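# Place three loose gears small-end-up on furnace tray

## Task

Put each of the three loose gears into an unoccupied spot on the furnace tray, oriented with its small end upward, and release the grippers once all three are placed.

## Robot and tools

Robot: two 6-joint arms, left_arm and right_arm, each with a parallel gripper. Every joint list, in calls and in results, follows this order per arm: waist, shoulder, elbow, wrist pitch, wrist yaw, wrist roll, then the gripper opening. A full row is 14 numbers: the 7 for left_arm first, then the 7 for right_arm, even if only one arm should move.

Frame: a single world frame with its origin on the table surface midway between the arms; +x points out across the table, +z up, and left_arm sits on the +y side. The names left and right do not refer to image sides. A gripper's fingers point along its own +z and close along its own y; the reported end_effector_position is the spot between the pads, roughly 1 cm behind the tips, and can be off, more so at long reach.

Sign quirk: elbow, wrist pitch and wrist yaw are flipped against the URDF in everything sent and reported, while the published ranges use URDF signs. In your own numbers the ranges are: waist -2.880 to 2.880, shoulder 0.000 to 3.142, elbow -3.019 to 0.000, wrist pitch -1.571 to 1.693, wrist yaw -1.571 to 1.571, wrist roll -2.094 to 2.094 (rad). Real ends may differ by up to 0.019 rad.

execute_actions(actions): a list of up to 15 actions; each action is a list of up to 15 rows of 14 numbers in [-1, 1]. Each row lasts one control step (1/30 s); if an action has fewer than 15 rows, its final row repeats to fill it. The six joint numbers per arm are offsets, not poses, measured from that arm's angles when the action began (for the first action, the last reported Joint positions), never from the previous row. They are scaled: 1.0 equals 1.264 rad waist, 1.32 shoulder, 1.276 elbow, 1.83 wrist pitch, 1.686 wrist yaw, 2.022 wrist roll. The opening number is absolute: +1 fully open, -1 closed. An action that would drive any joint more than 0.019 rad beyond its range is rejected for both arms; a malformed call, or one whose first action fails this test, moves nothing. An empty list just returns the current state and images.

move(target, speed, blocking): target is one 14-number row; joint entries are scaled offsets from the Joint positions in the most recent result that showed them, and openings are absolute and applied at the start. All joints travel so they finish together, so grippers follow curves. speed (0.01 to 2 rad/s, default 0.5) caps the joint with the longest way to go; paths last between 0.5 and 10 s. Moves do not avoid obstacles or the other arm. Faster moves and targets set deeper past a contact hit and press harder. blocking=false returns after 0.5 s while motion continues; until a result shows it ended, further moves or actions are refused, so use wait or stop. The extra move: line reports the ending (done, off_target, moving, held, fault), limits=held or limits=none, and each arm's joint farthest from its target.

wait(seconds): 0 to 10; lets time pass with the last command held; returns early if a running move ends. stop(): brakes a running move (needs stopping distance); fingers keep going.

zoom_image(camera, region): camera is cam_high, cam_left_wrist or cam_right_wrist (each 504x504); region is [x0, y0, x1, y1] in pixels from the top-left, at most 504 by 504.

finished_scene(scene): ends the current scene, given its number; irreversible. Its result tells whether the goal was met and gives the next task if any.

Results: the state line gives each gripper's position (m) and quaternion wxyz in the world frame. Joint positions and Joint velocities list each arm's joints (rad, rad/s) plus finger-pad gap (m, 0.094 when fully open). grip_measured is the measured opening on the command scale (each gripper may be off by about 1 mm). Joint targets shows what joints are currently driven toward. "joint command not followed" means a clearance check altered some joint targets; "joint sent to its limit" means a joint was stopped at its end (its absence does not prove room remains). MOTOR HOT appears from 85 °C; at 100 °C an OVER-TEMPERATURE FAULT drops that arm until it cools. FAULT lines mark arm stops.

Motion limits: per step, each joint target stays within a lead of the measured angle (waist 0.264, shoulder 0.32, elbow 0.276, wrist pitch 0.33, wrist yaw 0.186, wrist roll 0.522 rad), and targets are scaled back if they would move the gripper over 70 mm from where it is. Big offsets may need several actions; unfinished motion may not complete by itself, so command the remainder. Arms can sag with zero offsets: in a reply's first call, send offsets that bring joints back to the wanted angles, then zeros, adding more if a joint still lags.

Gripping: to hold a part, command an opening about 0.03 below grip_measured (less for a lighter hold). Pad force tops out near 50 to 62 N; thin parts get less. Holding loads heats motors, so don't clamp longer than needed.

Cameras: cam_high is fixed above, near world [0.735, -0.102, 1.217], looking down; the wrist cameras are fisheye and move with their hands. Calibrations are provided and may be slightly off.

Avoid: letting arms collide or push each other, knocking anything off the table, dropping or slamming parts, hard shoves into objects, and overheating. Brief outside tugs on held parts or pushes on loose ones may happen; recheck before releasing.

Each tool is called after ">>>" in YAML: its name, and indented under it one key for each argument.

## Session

>>> execute_actions:
  actions: []

Scene clock: 0.00 s.
left_arm: end_effector_position=(+0.3538, +0.0072, +0.1764) grip_measured=+1.000 end_effector_quat_wxyz=(-0.182, +0.355, +0.777, -0.487) | right_arm: end_effector_position=(+0.0684, -0.7260, +0.3243) grip_measured=+1.000 end_effector_quat_wxyz=(-0.169, -0.288, +0.940, -0.075)
Joint names: [waist, shoulder, elbow, wrist pitch, wrist yaw, wrist roll]
Joint positions: left_arm=[-0.461  1.847 -1.428  1.632 -1.027  0.618  0.094] | right_arm=[-1.102  1.383 -1.495  1.565 -0.354 -1.78   0.094]
Joint velocities: left_arm=[-0.005 -0.005  0.002  0.017  0.037  0.022  0.   ] | right_arm=[-0.005 -0.015 -0.017  0.002  0.022 -0.037  0.   ]
Joint targets: left_arm=[-0.461 1.843 -1.451 1.633 -1.027 0.618] | right_arm=[-1.102 1.380 -1.524 1.563 -0.354 -1.780]
camera_calibration (this result's frames):
cam_left_wrist: T_world_to_cam=[[-0.375249, -0.261508, 0.88927, -0.027807], [-0.17474, 0.962134, 0.2092, 0.02236], [-0.910304, -0.076889, -0.406736, 0.519888], [0, 0, 0, 1]] pos_world=[0.466729, 0.0111886, 0.231507]
cam_right_wrist: T_world_to_cam=[[0.567543, -0.822691, 0.0327821, -0.646274], [-0.468398, -0.289872, 0.834612, -0.442289], [-0.677125, -0.489033, -0.549862, -0.00589124], [0, 0, 0, 1]] pos_world=[0.155632, -0.662773, 0.387087]

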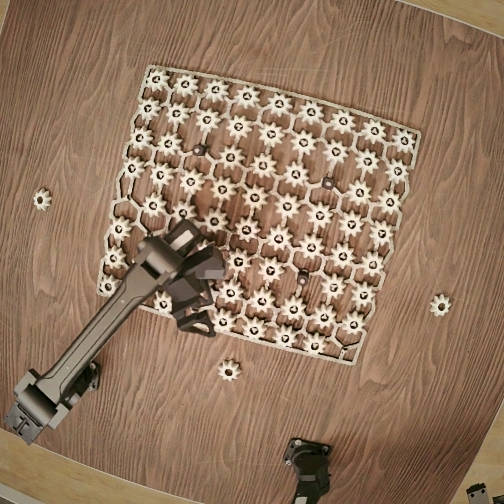

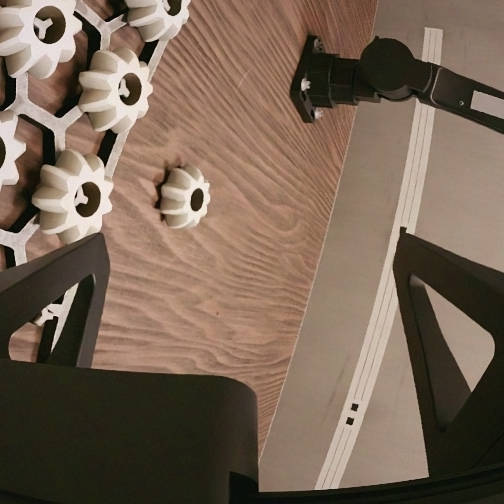

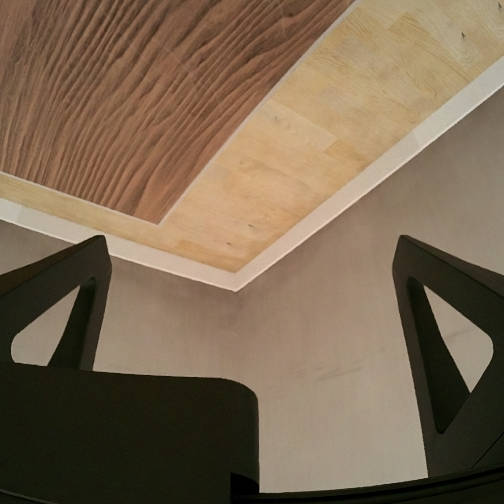

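>>> zoom_image:
  camera: "cam_high"
  region: [20,60,260,300]

>>> zoom_image:
  camera: "cam_high"
  region: [210,90,470,390]

Region (20, 60, 260, 300) of cam_high's 504x504 image, scaled by 2.100, with more detail than that image has.

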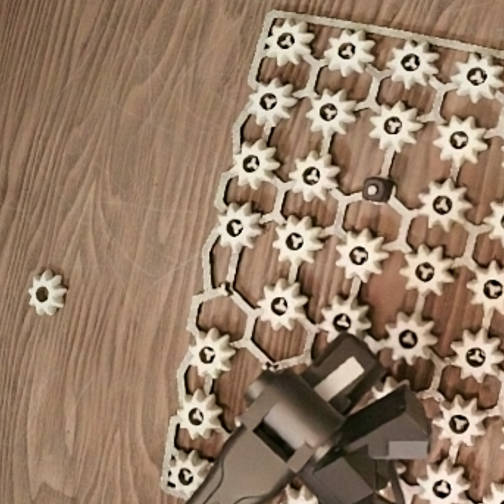

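Region (210, 90, 470, 390) of cam_high's 504x504 image, scaled by 1.680, with more detail than that image has; it fills the left 437 columns of this view, and the rest is white.

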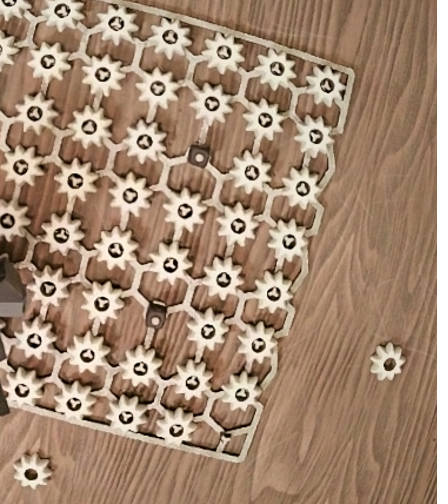

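>>> move:
  target: [0.712,-0.157,0.021,-0.193,0.609,-0.306,1, 0.618,0.326,-0.101,-0.129,0.21,0.88,1]
  speed: 1.2

Scene clock: 5.10 s.
left_arm: end_effector_position=(+0.4820, +0.5557, +0.1559) grip_measured=+1.000 end_effector_quat_wxyz=(+0.008, -0.190, +0.982, +0.002) | right_arm: end_effector_position=(+0.4638, -0.5118, +0.1506) grip_measured=+1.000 end_effector_quat_wxyz=(-0.001, +0.180, +0.984, -0.001)
Joint names: [waist, shoulder, elbow, wrist pitch, wrist yaw, wrist roll]
Joint positions: left_arm=[ 0.449  1.666 -1.403  1.291 -0.     0.014  0.094] | right_arm=[-0.312  1.803 -1.573  1.342 -0.002 -0.012  0.094]
Joint velocities: left_arm=[-0.005 -0.005  0.002 -0.002  0.007  0.022  0.   ] | right_arm=[ 0.005 -0.015 -0.007  0.002  0.037 -0.022  0.   ]
Joint targets: left_arm=[0.439 1.640 -1.401 1.278 0.000 -0.000] | right_arm=[-0.321 1.814 -1.624 1.329 0.000 -0.001]
move: off_target (left_arm, right_arm); limits=none; left_arm: farthest joint: the shoulder, 0.026 radians from its target (0.207 radians at the start); right_arm: farthest joint: the elbow, 0.051 radians from its target (0.129 radians at the start)
camera_calibration (this result's frames):
cam_left_wrist: T_world_to_cam=[[0.365161, -0.930909, 0.00809357, 0.334456], [-0.762213, -0.293974, 0.576725, 0.445177], [-0.534499, -0.216767, -0.816899, 0.630893], [0, 0, 0, 1]] pos_world=[0.5544, 0.578975, 0.255924]
cam_right_wrist: T_world_to_cam=[[-0.349081, -0.937054, -0.00848377, -0.31598], [-0.764597, 0.279578, 0.580713, 0.41707], [-0.541788, 0.209202, -0.814064, 0.605447], [0, 0, 0, 1]] pos_world=[0.536611, -0.539355, 0.247994]

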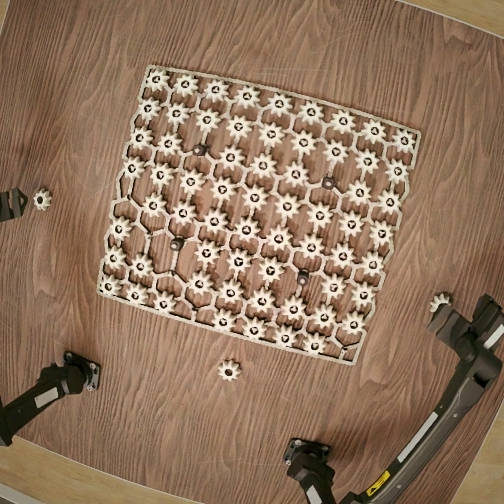

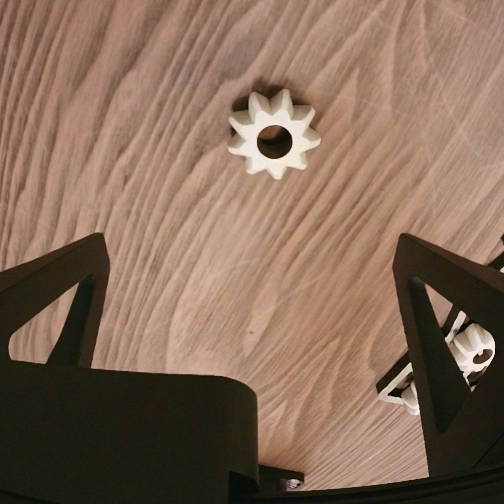

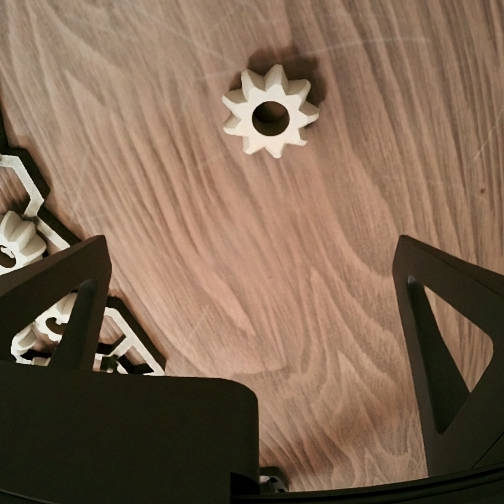

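>>> zoom_image:
  camera: "cam_left_wrist"
  region: [204,70,344,210]

>>> zoom_image:
  camera: "cam_right_wrist"
  region: [200,45,340,185]

>>> zoom_image:
  camera: "cam_high"
  region: [80,150,300,350]

Region (204, 70, 344, 210) of cam_left_wrist's 504x504 image, scaled by 3.600, with more detail than that image has.

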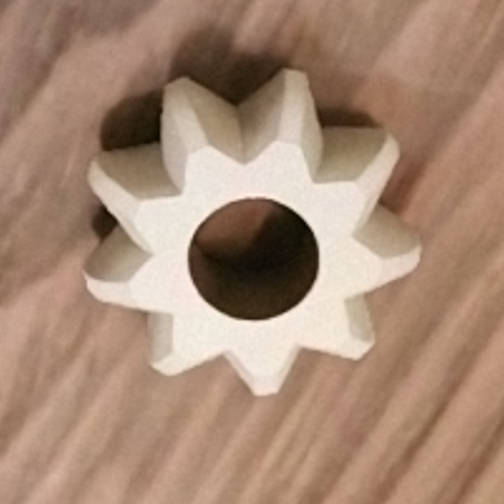

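Region (200, 45, 340, 185) of cam_right_wrist's 504x504 image, scaled by 3.600, with more detail than that image has.

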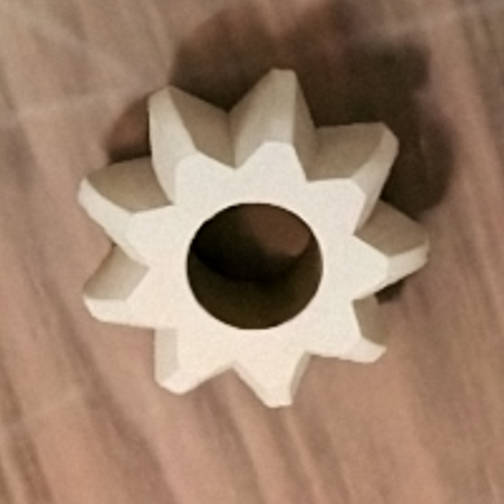

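Region (80, 150, 300, 350) of cam_high's 504x504 image, scaled by 2.291, with more detail than that image has; it fills the top 458 rows of this view, and the rest is white.

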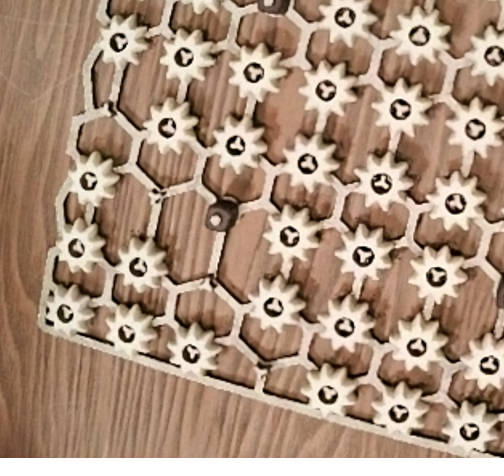

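>>> move:
  target: [-0.031,0.063,0.1325,-0.134,0,0,1, -0.022,0.083,0.084,-0.122,0,-0.040,1]
  speed: 0.5

Scene clock: 8.80 s.
left_arm: end_effector_position=(+0.4754, +0.5369, +0.0587) grip_measured=+1.000 end_effector_quat_wxyz=(-0.001, -0.175, +0.985, -0.000) | right_arm: end_effector_position=(+0.4627, -0.5236, +0.0505) grip_measured=+1.000 end_effector_quat_wxyz=(-0.009, +0.155, +0.988, +0.001)
Joint names: [waist, shoulder, elbow, wrist pitch, wrist yaw, wrist roll]
Joint positions: left_arm=[ 0.419  1.74  -1.227  1.058 -0.     0.013  0.094] | right_arm=[-0.332  1.91  -1.452  1.131 -0.002 -0.082  0.094]
Joint velocities: left_arm=[ 0.015 -0.005  0.007 -0.007  0.037  0.022  0.   ] | right_arm=[ 0.005  0.005  0.012  0.017 -0.007  0.022  0.   ]
Joint targets: left_arm=[0.410 1.749 -1.233 1.046 -0.000 0.013] | right_arm=[-0.339 1.912 -1.465 1.118 -0.002 -0.093]
move: done; limits=none; left_arm: farthest joint: the wrist pitch, 0.012 radians from its target (0.245 radians at the start); right_arm: farthest joint: the elbow, 0.014 radians from its target (0.107 radians at the start)
camera_calibration (this result's frames):
cam_left_wrist: T_world_to_cam=[[0.337081, -0.941437, 0.00848614, 0.339124], [-0.761158, -0.267205, 0.590965, 0.474968], [-0.554089, -0.205663, -0.806653, 0.546667], [0, 0, 0, 1]] pos_world=[0.550116, 0.558607, 0.157403]
cam_right_wrist: T_world_to_cam=[[-0.303076, -0.952914, -0.0100352, -0.357724], [-0.767972, 0.237993, 0.594625, 0.456736], [-0.564238, 0.187923, -0.803941, 0.524569], [0, 0, 0, 1]] pos_world=[0.538324, -0.548158, 0.146546]

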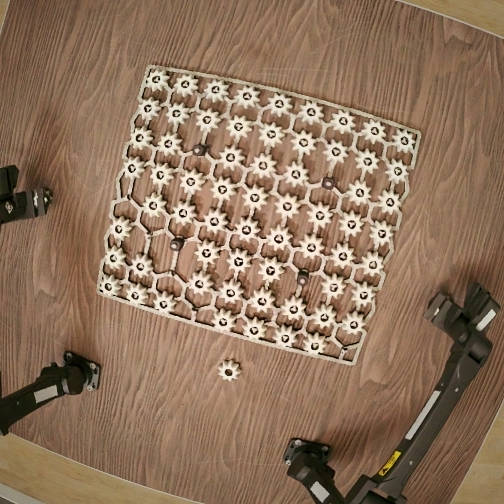

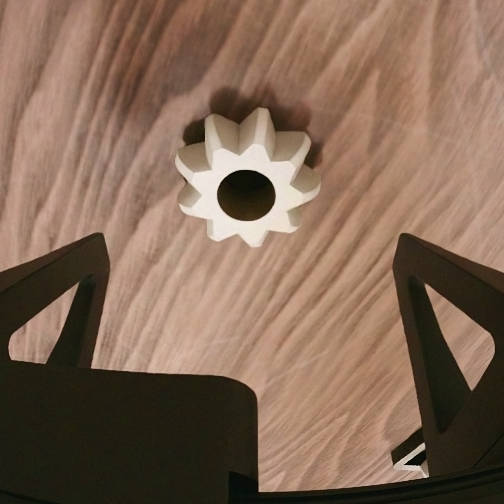

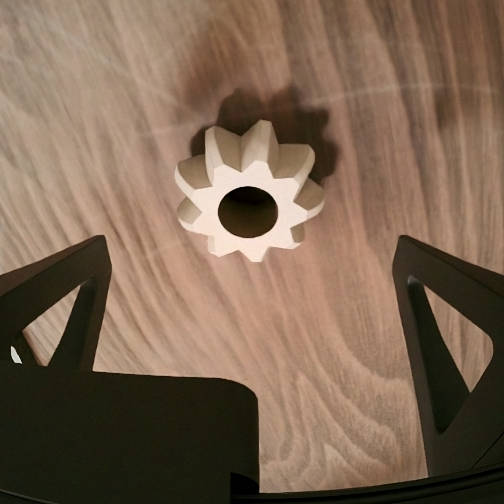

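>>> move:
  target: [0.010,0.057,0.034,-0.070,0,0,1, 0.010,0.034,0.030,-0.067,0,-0.003,1]
  speed: 0.3

Scene clock: 11.03 s.
left_arm: end_effector_position=(+0.4769, +0.5375, +0.0156) grip_measured=+1.000 end_effector_quat_wxyz=(+0.003, -0.175, +0.985, +0.001) | right_arm: end_effector_position=(+0.4677, -0.5247, +0.0205) grip_measured=+1.000 end_effector_quat_wxyz=(+0.008, +0.155, +0.988, -0.003)
Joint names: [waist, shoulder, elbow, wrist pitch, wrist yaw, wrist roll]
Joint positions: left_arm=[ 0.419  1.801 -1.18   0.943 -0.     0.013  0.094] | right_arm=[-0.331  1.938 -1.407  1.023 -0.002 -0.082  0.094]
Joint velocities: left_arm=[ 0.005 -0.005  0.002  0.002 -0.022 -0.037  0.   ] | right_arm=[-0.005 -0.005  0.017 -0.007  0.081 -0.037  0.   ]
Joint targets: left_arm=[0.432 1.816 -1.183 0.930 -0.000 0.013] | right_arm=[-0.319 1.955 -1.414 1.009 -0.002 -0.088]
move: done; limits=none; left_arm: farthest joint: the shoulder, 0.014 radians from its target (0.075 radians at the start); right_arm: farthest joint: the shoulder, 0.017 radians from its target (0.045 radians at the start)
camera_calibration (this result's frames):
cam_left_wrist: T_world_to_cam=[[0.337019, -0.941461, 0.00831011, 0.339572], [-0.765555, -0.268889, 0.584486, 0.504894], [-0.548037, -0.203345, -0.811361, 0.508813], [0, 0, 0, 1]] pos_world=[0.55093, 0.558919, 0.114906]
cam_right_wrist: T_world_to_cam=[[-0.300976, -0.953606, -0.00693801, -0.359019], [-0.787647, 0.244482, 0.565545, 0.491835], [-0.537611, 0.175681, -0.824688, 0.484992], [0, 0, 0, 1]] pos_world=[0.540073, -0.547811, 0.119321]

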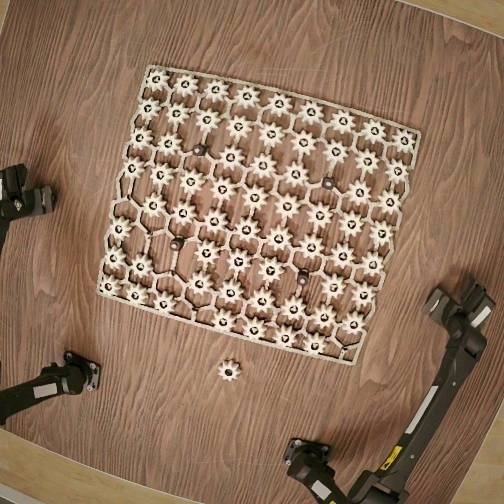

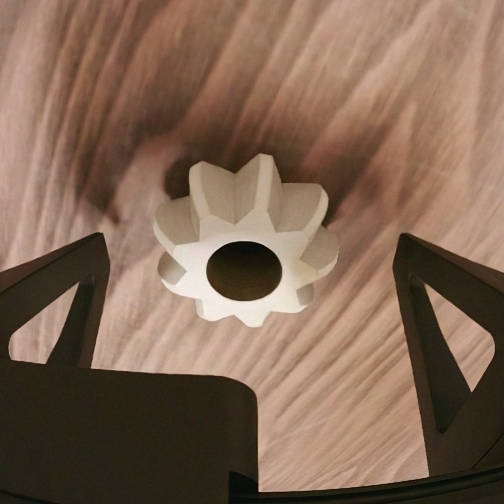

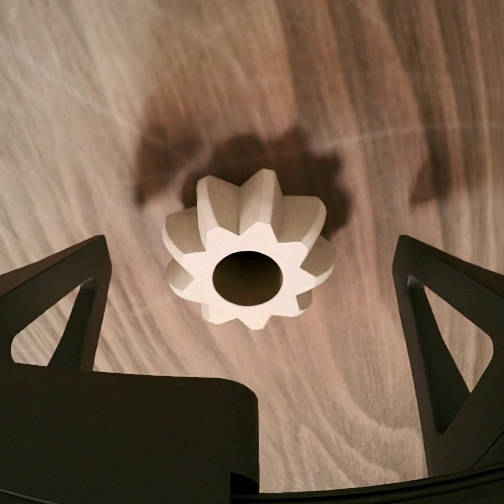

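>>> move:
  target: [0.014,0.019,-0.002,-0.007,0,0,1, 0.0,0.024,0.002,-0.008,0,-0.003,1]
  speed: 0.08

Scene clock: 12.50 s.
left_arm: end_effector_position=(+0.4761, +0.5397, +0.0156) grip_measured=+1.000 end_effector_quat_wxyz=(+0.003, -0.178, +0.984, +0.001) | right_arm: end_effector_position=(+0.4647, -0.5235, +0.0133) grip_measured=+1.000 end_effector_quat_wxyz=(+0.001, +0.155, +0.988, -0.001)
Joint names: [waist, shoulder, elbow, wrist pitch, wrist yaw, wrist roll]
Joint positions: left_arm=[ 0.424  1.801 -1.18   0.943 -0.     0.013  0.094] | right_arm=[-0.331  1.949 -1.403  1.023 -0.002 -0.082  0.094]
Joint velocities: left_arm=[-0.005 -0.005 -0.002  0.002  0.007  0.022  0.   ] | right_arm=[ 0.005  0.034 -0.002 -0.007  0.037 -0.037  0.   ]
Joint targets: left_arm=[0.437 1.826 -1.183 0.930 -0.000 0.013] | right_arm=[-0.331 1.970 -1.405 1.008 -0.002 -0.088]
move: off_target (left_arm, right_arm); limits=none; left_arm: farthest joint: the shoulder, 0.025 radians from its target (0.025 radians at the start); right_arm: farthest joint: the shoulder, 0.021 radians from its target (0.032 radians at the start)
camera_calibration (this result's frames):
cam_left_wrist: T_world_to_cam=[[0.341683, -0.939778, 0.00831011, 0.338856], [-0.764212, -0.272683, 0.584486, 0.506244], [-0.547022, -0.20606, -0.811361, 0.509779], [0, 0, 0, 1]] pos_world=[0.549956, 0.561539, 0.114906]
cam_right_wrist: T_world_to_cam=[[-0.301084, -0.953562, -0.00826024, -0.358698], [-0.779585, 0.241144, 0.578011, 0.487584], [-0.549177, 0.180469, -0.815987, 0.485005], [0, 0, 0, 1]] pos_world=[0.538469, -0.547147, 0.110966]

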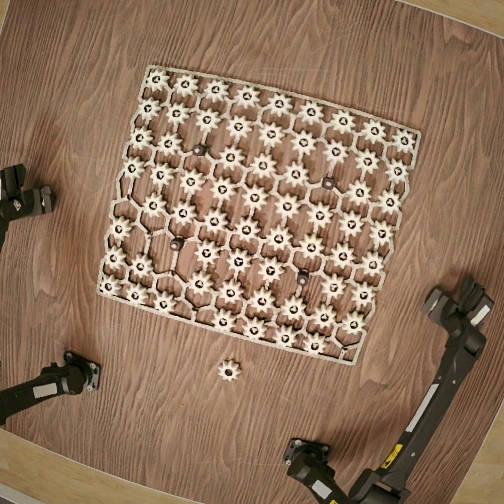

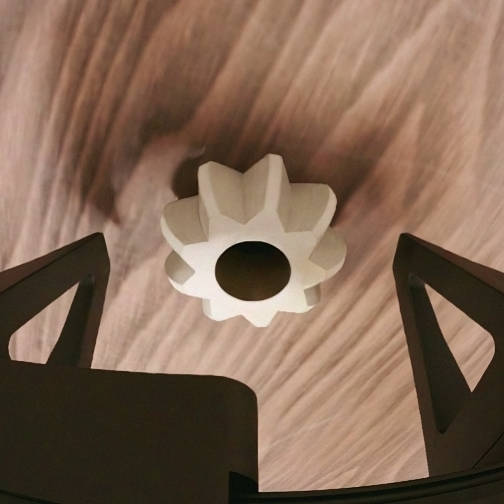

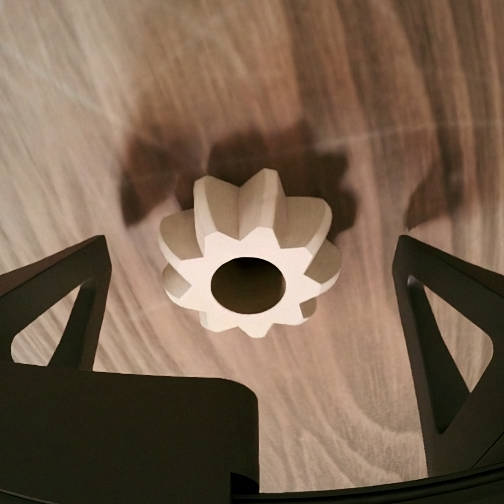

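>>> move:
  target: [0.0,0.0235,-0.002,-0.007,0,0,1, 0.0,0.020,0.0,-0.0125,0,-0.003,1]
  speed: 0.06

Scene clock: 13.87 s.
left_arm: end_effector_position=(+0.4755, +0.5395, +0.0133) grip_measured=+1.000 end_effector_quat_wxyz=(+0.001, -0.178, +0.984, +0.000) | right_arm: end_effector_position=(+0.4651, -0.5236, +0.0104) grip_measured=+1.000 end_effector_quat_wxyz=(+0.002, +0.155, +0.988, -0.001)
Joint names: [waist, shoulder, elbow, wrist pitch, wrist yaw, wrist roll]
Joint positions: left_arm=[ 0.424  1.806 -1.18   0.943 -0.     0.013  0.094] | right_arm=[-0.331  1.952 -1.399  1.013 -0.002 -0.082  0.094]
Joint velocities: left_arm=[-0.005 -0.005 -0.002  0.007  0.022 -0.037  0.   ] | right_arm=[-0.015  0.005  0.017 -0.007 -0.051 -0.037  0.   ]
Joint targets: left_arm=[0.424 1.832 -1.183 0.930 -0.000 0.013] | right_arm=[-0.331 1.975 -1.403 1.000 -0.002 -0.088]
move: off_target (left_arm, right_arm); limits=none; left_arm: farthest joint: the shoulder, 0.026 radians from its target (0.031 radians at the start); right_arm: farthest joint: the shoulder, 0.023 radians from its target (0.027 radians at the start)
camera_calibration (this result's frames):
cam_left_wrist: T_world_to_cam=[[0.341722, -0.939763, 0.00841914, 0.338835], [-0.761501, -0.271629, 0.588501, 0.505213], [-0.550765, -0.207515, -0.808452, 0.510099], [0, 0, 0, 1]] pos_world=[0.549878, 0.561508, 0.11222]
cam_right_wrist: T_world_to_cam=[[-0.301063, -0.95357, -0.00802898, -0.358774], [-0.781009, 0.241733, 0.575839, 0.490605], [-0.547162, 0.179635, -0.817524, 0.481488], [0, 0, 0, 1]] pos_world=[0.538605, -0.547203, 0.108238]

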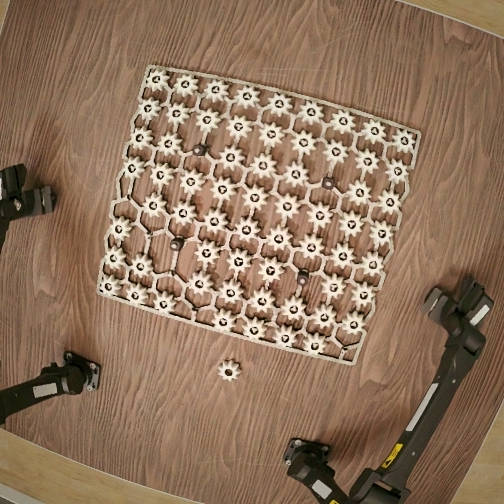

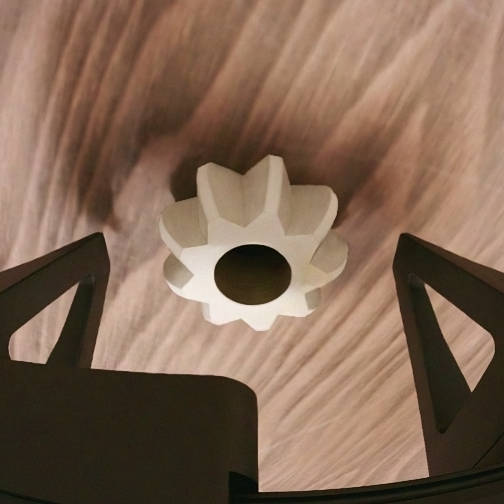

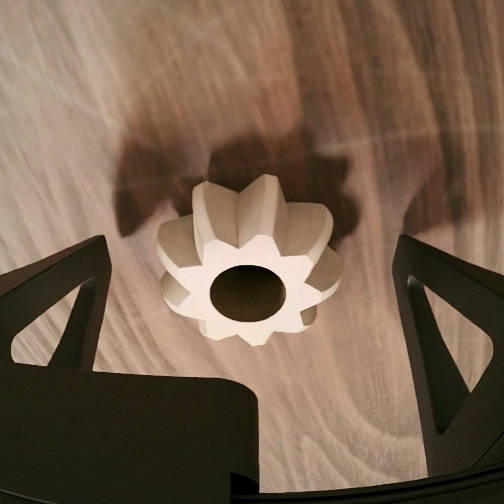

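>>> move:
  target: [0.0,0.024,-0.002,-0.007,0,0,1, 0.0,0.0,0.0,0,0,0,0.08]
  speed: 0.06

>>> move:
  target: [0.0,0.0,0,0,0,0,0.08, 0.0,0.0,0.0,0,0,0,0.08]
  speed: 0.1

Scene clock: 15.20 s.
left_arm: end_effector_position=(+0.4749, +0.5392, +0.0105) grip_measured=+1.000 end_effector_quat_wxyz=(-0.002, -0.178, +0.984, -0.001) | right_arm: end_effector_position=(+0.4649, -0.5236, +0.0102) grip_measured=+0.169 end_effector_quat_wxyz=(+0.002, +0.155, +0.988, -0.001)
Joint names: [waist, shoulder, elbow, wrist pitch, wrist yaw, wrist roll]
Joint positions: left_arm=[ 0.424  1.812 -1.18   0.943 -0.     0.013  0.094] | right_arm=[-0.331  1.952 -1.399  1.013 -0.002 -0.082  0.055]
Joint velocities: left_arm=[ 0.005 -0.015 -0.007  0.002  0.066  0.007  0.   ] | right_arm=[-0.015 -0.005  0.012  0.007  0.022 -0.022 -0.   ]
Joint targets: left_arm=[0.424 1.838 -1.183 0.930 -0.000 0.013] | right_arm=[-0.331 1.952 -1.400 1.013 -0.002 -0.082]
move: off_target (left_arm); limits=none; left_arm: farthest joint: the shoulder, 0.025 radians from its target (0.032 radians at the start); right_arm: farthest joint: the waist, 0.000 radians from its target (0.000 radians at the start)
camera_calibration (this result's frames):
cam_left_wrist: T_world_to_cam=[[0.34177, -0.939745, 0.00855306, 0.338808], [-0.758139, -0.270322, 0.593423, 0.503941], [-0.555354, -0.209299, -0.804845, 0.510487], [0, 0, 0, 1]] pos_world=[0.549764, 0.561464, 0.108915]
cam_right_wrist: T_world_to_cam=[[-0.301066, -0.953569, -0.00806202, -0.358758], [-0.780806, 0.241649, 0.576149, 0.490396], [-0.54745, 0.179754, -0.817305, 0.481483], [0, 0, 0, 1]] pos_world=[0.538482, -0.547152, 0.108084]

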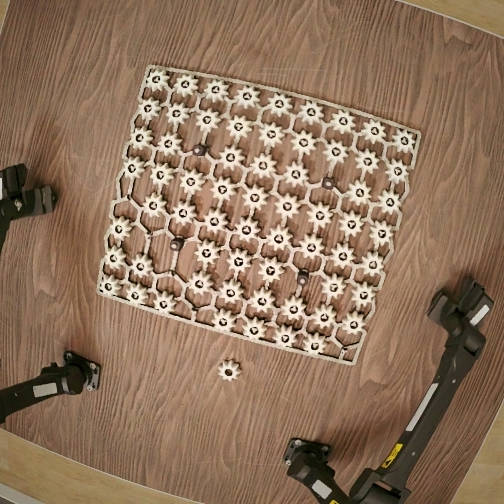

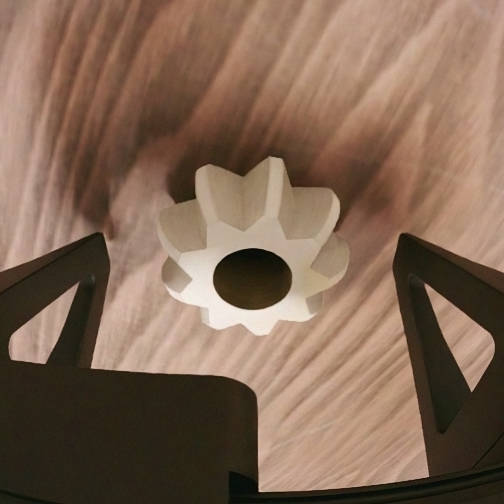

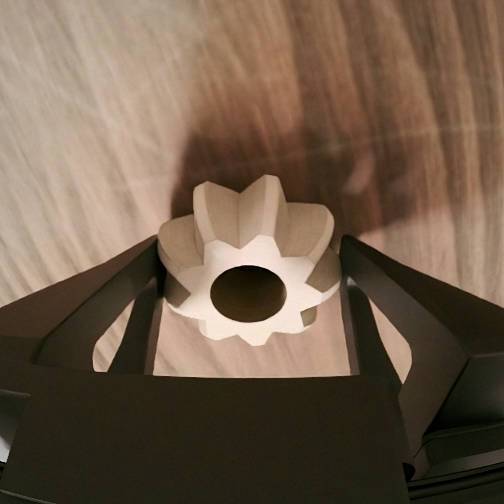

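Scene clock: 15.70 s.
left_arm: end_effector_position=(+0.4749, +0.5392, +0.0105) grip_measured=+0.188 end_effector_quat_wxyz=(-0.002, -0.178, +0.984, -0.001) | right_arm: end_effector_position=(+0.4649, -0.5236, +0.0102) grip_measured=+0.169 end_effector_quat_wxyz=(+0.002, +0.155, +0.988, -0.001)
Joint names: [waist, shoulder, elbow, wrist pitch, wrist yaw, wrist roll]
Joint positions: left_arm=[ 0.424  1.812 -1.18   0.943 -0.001  0.013  0.056] | right_arm=[-0.331  1.952 -1.399  1.013 -0.002 -0.082  0.055]
Joint velocities: left_arm=[ 0.005 -0.005 -0.012  0.002  0.051  0.022  0.001] | right_arm=[-0.005 -0.005 -0.002  0.002  0.022  0.022 -0.001]
Joint targets: left_arm=[0.424 1.812 -1.180 0.943 -0.000 0.013] | right_arm=[-0.331 1.952 -1.399 1.013 -0.002 -0.082]
move: done; limits=none; left_arm: farthest joint: the wrist yaw, 0.001 radians from its target (0.000 radians at the start); right_arm: farthest joint: the waist, 0.000 radians from its target (0.000 radians at the start)
camera_calibration (this result's frames):
cam_left_wrist: T_world_to_cam=[[0.34177, -0.939741, 0.00893442, 0.338737], [-0.758221, -0.270112, 0.593414, 0.503868], [-0.555243, -0.209586, -0.804847, 0.510589], [0, 0, 0, 1]] pos_world=[0.549774, 0.561438, 0.108917]
cam_right_wrist: T_world_to_cam=[[-0.301066, -0.953569, -0.00806202, -0.358758], [-0.780806, 0.241649, 0.576149, 0.490396], [-0.54745, 0.179754, -0.817305, 0.481483], [0, 0, 0, 1]] pos_world=[0.538482, -0.547152, 0.108084]

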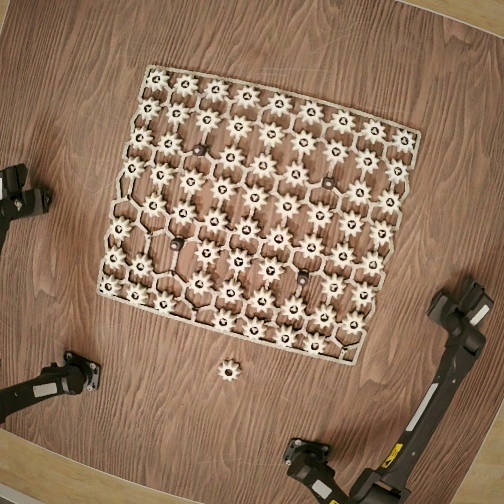

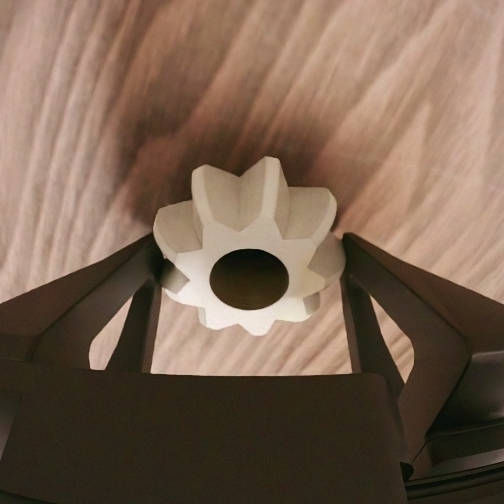

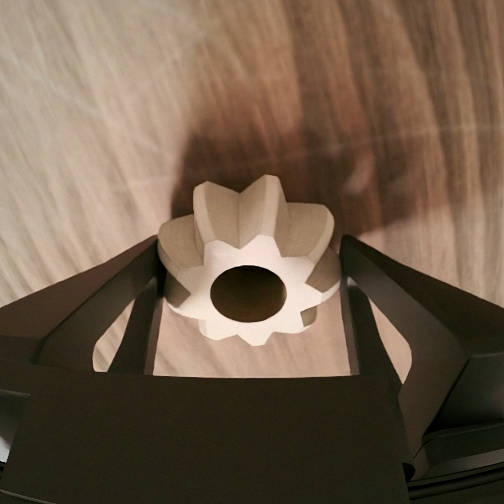

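>>> move:
  target: [0,-0.115,-0.113,0.125,0,0,0.08, 0,-0.098,-0.119,0.122,0,0,0.08]
  speed: 0.5

Scene clock: 18.10 s.
left_arm: end_effector_position=(+0.4719, +0.5380, +0.0999) grip_measured=+0.188 end_effector_quat_wxyz=(-0.002, -0.178, +0.984, -0.001) | right_arm: end_effector_position=(+0.4618, -0.5223, +0.0949) grip_measured=+0.169 end_effector_quat_wxyz=(-0.006, +0.155, +0.988, +0.001)
Joint names: [waist, shoulder, elbow, wrist pitch, wrist yaw, wrist roll]
Joint positions: left_arm=[ 0.424  1.687 -1.275  1.162 -0.001  0.013  0.056] | right_arm=[-0.331  1.857 -1.499  1.225 -0.002 -0.082  0.055]
Joint velocities: left_arm=[-0.015 -0.005 -0.007  0.022  0.022  0.007  0.001] | right_arm=[-0.005 -0.015  0.012 -0.002 -0.022 -0.022 -0.001]
Joint targets: left_arm=[0.424 1.660 -1.325 1.172 -0.001 0.013] | right_arm=[-0.331 1.823 -1.551 1.236 -0.002 -0.082]
move: off_target (left_arm, right_arm); limits=none; left_arm: farthest joint: the elbow, 0.049 radians from its target (0.144 radians at the start); right_arm: farthest joint: the elbow, 0.052 radians from its target (0.152 radians at the start)
camera_calibration (this result's frames):
cam_left_wrist: T_world_to_cam=[[0.341767, -0.939742, 0.00892607, 0.33787], [-0.758432, -0.270194, 0.593107, 0.448408], [-0.554956, -0.209475, -0.805074, 0.580457], [0, 0, 0, 1]] pos_world=[0.546742, 0.560259, 0.198341]
cam_right_wrist: T_world_to_cam=[[-0.301206, -0.953511, -0.00954757, -0.357547], [-0.771557, 0.23782, 0.590035, 0.431287], [-0.560334, 0.185088, -0.807321, 0.556528], [0, 0, 0, 1]] pos_world=[0.536909, -0.546501, 0.191409]

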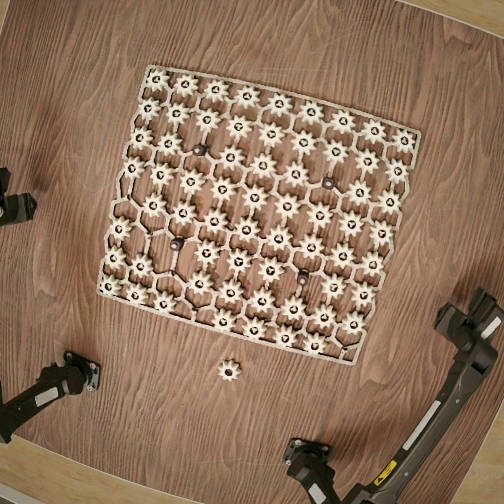

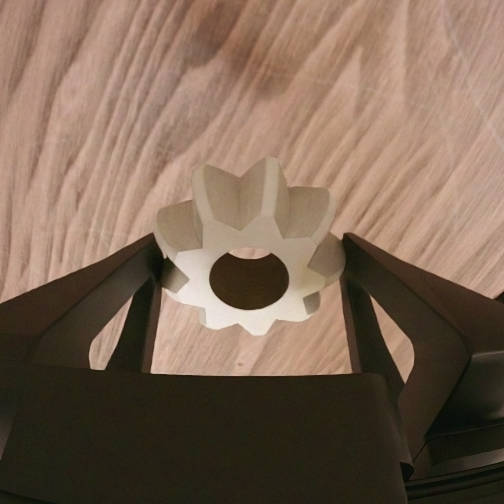

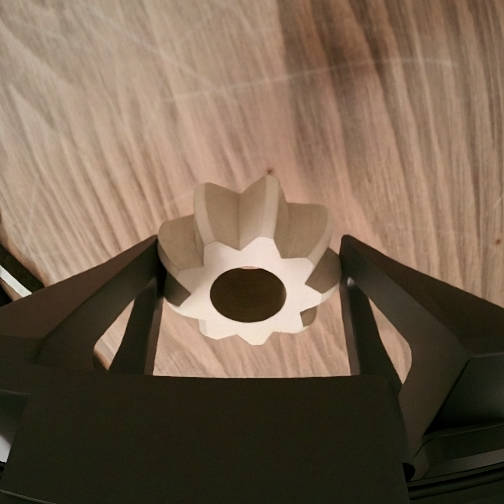

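>>> move:
  target: [-0.4225,0.040,-0.168,0.073,0,0.321,0.08, 0.335,-0.44,0.411,0,0,-0.322,0.08]
  speed: 0.6

Scene clock: 20.70 s.
left_arm: end_effector_position=(+0.5223, +0.2747, +0.1334) grip_measured=+0.188 end_effector_quat_wxyz=(-0.009, +0.400, +0.917, -0.003) | right_arm: end_effector_position=(+0.3006, -0.3014, +0.1398) grip_measured=+0.169 end_effector_quat_wxyz=(+0.002, -0.368, +0.930, -0.001)
Joint names: [waist, shoulder, elbow, wrist pitch, wrist yaw, wrist roll]
Joint positions: left_arm=[-0.122  1.729 -1.424  1.286 -0.002  0.648  0.056] | right_arm=[ 0.094  1.296 -0.955  1.225 -0.002 -0.722  0.055]
Joint velocities: left_arm=[-0.005 -0.015 -0.002  0.007  0.022 -0.066 -0.   ] | right_arm=[-0.005 -0.005  0.017 -0.017  0.066  0.022 -0.   ]
Joint targets: left_arm=[-0.110 1.740 -1.489 1.296 -0.001 0.662] | right_arm=[0.093 1.276 -0.974 1.225 -0.002 -0.733]
move: off_target (left_arm); limits=none; left_arm: farthest joint: the elbow, 0.065 radians from its target (0.215 radians at the start); right_arm: farthest joint: the shoulder, 0.020 radians from its target (0.581 radians at the start)
camera_calibration (this result's frames):
cam_left_wrist: T_world_to_cam=[[-0.73836, -0.674056, 0.0217657, 0.562354], [-0.528994, 0.598874, 0.601261, 0.035979], [-0.418318, 0.432433, -0.798756, 0.331783], [0, 0, 0, 1]] pos_world=[0.573043, 0.214037, 0.231141]
cam_right_wrist: T_world_to_cam=[[0.687524, -0.726137, -0.00595876, -0.42424], [-0.590151, -0.563513, 0.578079, -0.0664684], [-0.423122, -0.393927, -0.815959, 0.246996], [0, 0, 0, 1]] pos_world=[0.356959, -0.248214, 0.237435]

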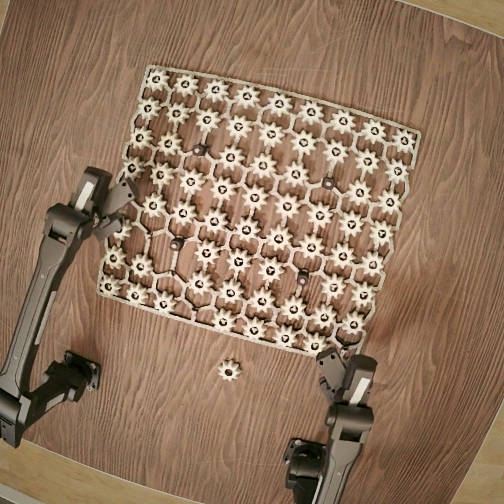

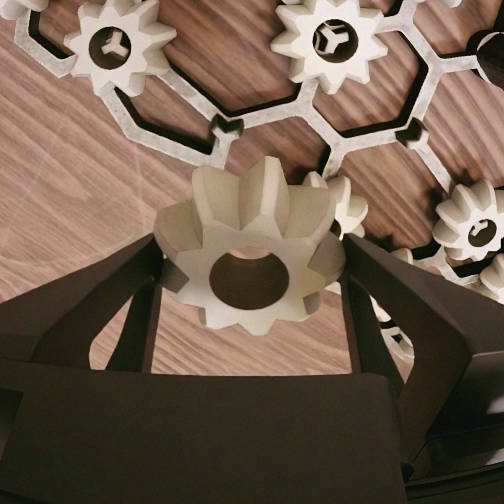

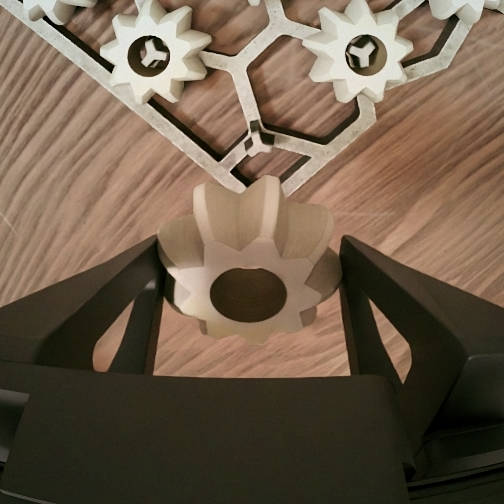

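>>> zoom_image:
  camera: "cam_left_wrist"
  region: [50,0,450,260]

>>> zoom_image:
  camera: "cam_right_wrist"
  region: [90,0,430,220]

Region (50, 0, 450, 260) of cam_left_wrist's 504x504 image, scaled by 1.260, with more detail than that image has; it fills the top 328 rows of this view, and the rest is white.

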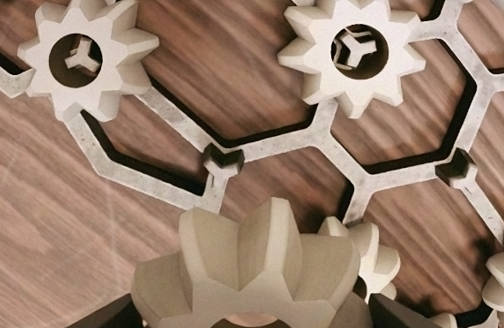

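Region (90, 0, 430, 220) of cam_right_wrist's 504x504 image, scaled by 1.482, with more detail than that image has; it fills the top 326 rows of this view, and the rest is white.

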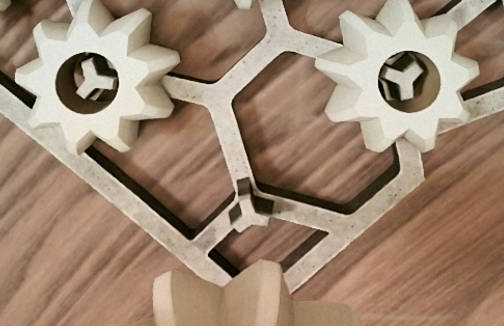

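>>> move:
  target: [0.024,0.062,0.060,-0.1005,0,0.004,0.08, -0.020,0.082,0.078,-0.118,0,-0.004,0.08]
  speed: 0.4

Scene clock: 23.60 s.
left_arm: end_effector_position=(+0.5281, +0.2846, +0.0602) grip_measured=+0.188 end_effector_quat_wxyz=(-0.010, +0.390, +0.921, -0.004) | right_arm: end_effector_position=(+0.2992, -0.3067, +0.0645) grip_measured=+0.169 end_effector_quat_wxyz=(-0.008, -0.361, +0.933, +0.002)
Joint names: [waist, shoulder, elbow, wrist pitch, wrist yaw, wrist roll]
Joint positions: left_arm=[-0.101  1.813 -1.334  1.114 -0.002  0.648  0.056] | right_arm=[ 0.079  1.404 -0.838  1.022 -0.002 -0.722  0.055]
Joint velocities: left_arm=[ 0.005 -0.005  0.017  0.002  0.007 -0.007  0.001] | right_arm=[-0.005 -0.005  0.002 -0.002  0.037  0.007 -0.   ]
Joint targets: left_arm=[-0.091 1.811 -1.347 1.102 -0.002 0.656] | right_arm=[0.069 1.405 -0.855 1.009 -0.002 -0.729]
move: done; limits=none; left_arm: farthest joint: the elbow, 0.013 radians from its target (0.077 radians at the start); right_arm: farthest joint: the elbow, 0.018 radians from its target (0.100 radians at the start)
camera_calibration (this result's frames):
cam_left_wrist: T_world_to_cam=[[-0.724522, -0.688854, 0.0234065, 0.571655], [-0.539404, 0.58782, 0.602918, 0.085653], [-0.429082, 0.424202, -0.797459, 0.279362], [0, 0, 0, 1]] pos_world=[0.580248, 0.224933, 0.157758]
cam_right_wrist: T_world_to_cam=[[0.676359, -0.73629, -0.0203977, -0.42644], [-0.585758, -0.554457, 0.591156, -0.0261134], [-0.446572, -0.387886, -0.806299, 0.191148], [0, 0, 0, 1]] pos_world=[0.358491, -0.254319, 0.160861]

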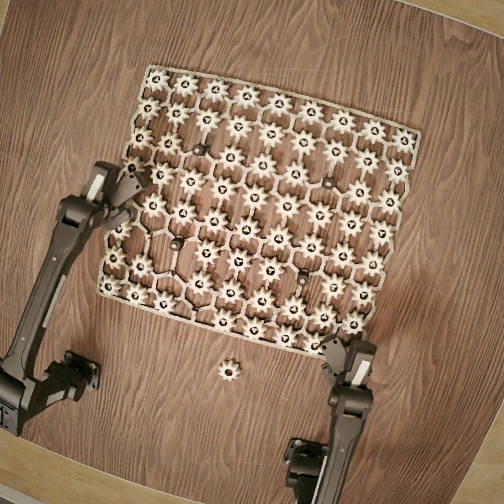

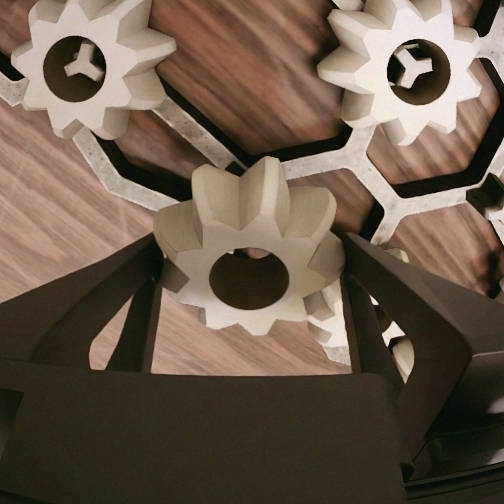

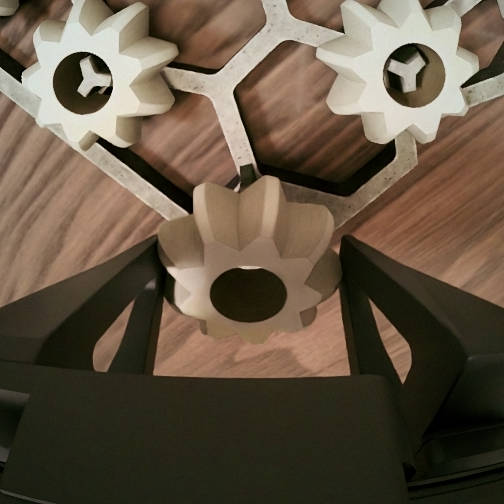

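>>> zoom_image:
  camera: "cam_left_wrist"
  region: [0,0,504,320]

>>> zoom_image:
  camera: "cam_right_wrist"
  region: [0,0,504,320]

Region (0, 0, 504, 320) of cam_left_wrist's 504x504 image, scaled by 1.000; it fills the top 320 rows of this view, and the rest is white.

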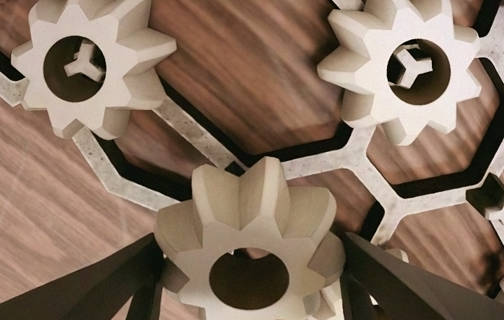

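Region (0, 0, 504, 320) of cam_right_wrist's 504x504 image, scaled by 1.000; it fills the top 320 rows of this view, and the rest is white.

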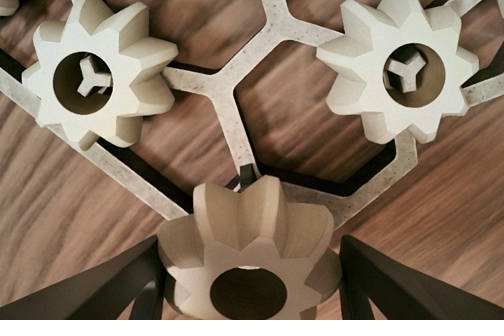

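>>> move:
  target: [0,0.018,0.023,-0.048,0,0.004,0.08, 0,0.029,0.0215,-0.0585,0,-0.004,0.08]
  speed: 0.12

Scene clock: 27.40 s.
left_arm: end_effector_position=(+0.5291, +0.2844, +0.0407) grip_measured=+0.188 end_effector_quat_wxyz=(+0.001, +0.390, +0.921, -0.001) | right_arm: end_effector_position=(+0.3014, -0.3067, +0.0418) grip_measured=+0.169 end_effector_quat_wxyz=(+0.002, -0.361, +0.933, -0.002)
Joint names: [waist, shoulder, elbow, wrist pitch, wrist yaw, wrist roll]
Joint positions: left_arm=[-0.101  1.827 -1.297  1.04  -0.002  0.648  0.056] | right_arm=[ 0.079  1.436 -0.798  0.928 -0.002 -0.722  0.055]
Joint velocities: left_arm=[ 0.005 -0.005  0.012 -0.007 -0.007 -0.051 -0.   ] | right_arm=[-0.005  0.005  0.007  0.002 -0.022  0.022  0.   ]
Joint targets: left_arm=[-0.101 1.836 -1.305 1.026 -0.002 0.657] | right_arm=[0.079 1.443 -0.811 0.915 -0.002 -0.730]
move: done; limits=none; left_arm: farthest joint: the wrist pitch, 0.014 radians from its target (0.088 radians at the start); right_arm: farthest joint: the wrist pitch, 0.013 radians from its target (0.107 radians at the start)
camera_calibration (this result's frames):
cam_left_wrist: T_world_to_cam=[[-0.724893, -0.688797, 0.00942952, 0.573512], [-0.552879, 0.589909, 0.5885, 0.105215], [-0.41092, 0.421386, -0.808442, 0.255946], [0, 0, 0, 1]] pos_world=[0.579079, 0.225114, 0.139591]
cam_right_wrist: T_world_to_cam=[[0.67665, -0.736285, -0.00545116, -0.429089], [-0.598909, -0.554677, 0.577617, -0.00691095], [-0.428314, -0.387579, -0.81629, 0.168862], [0, 0, 0, 1]] pos_world=[0.35853, -0.254318, 0.139493]

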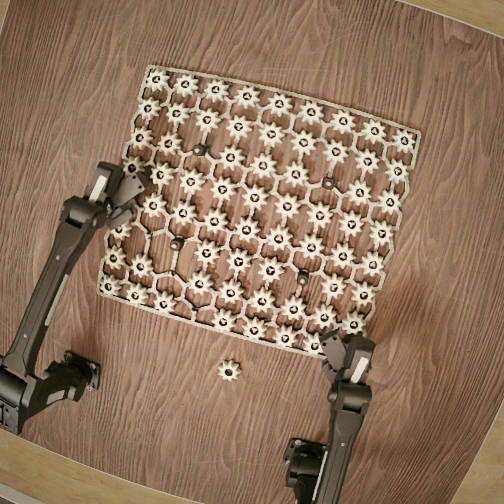

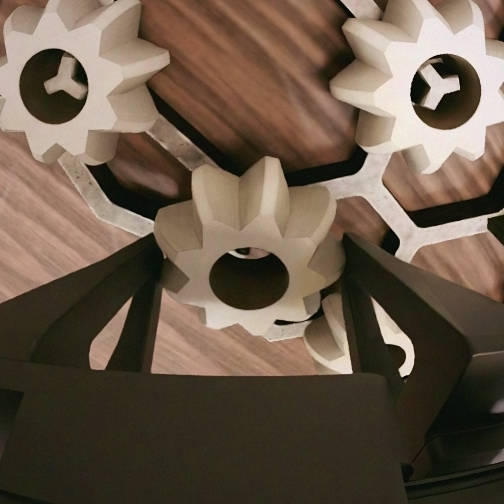

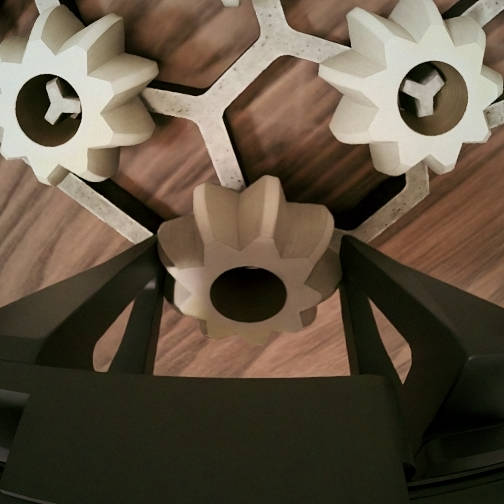

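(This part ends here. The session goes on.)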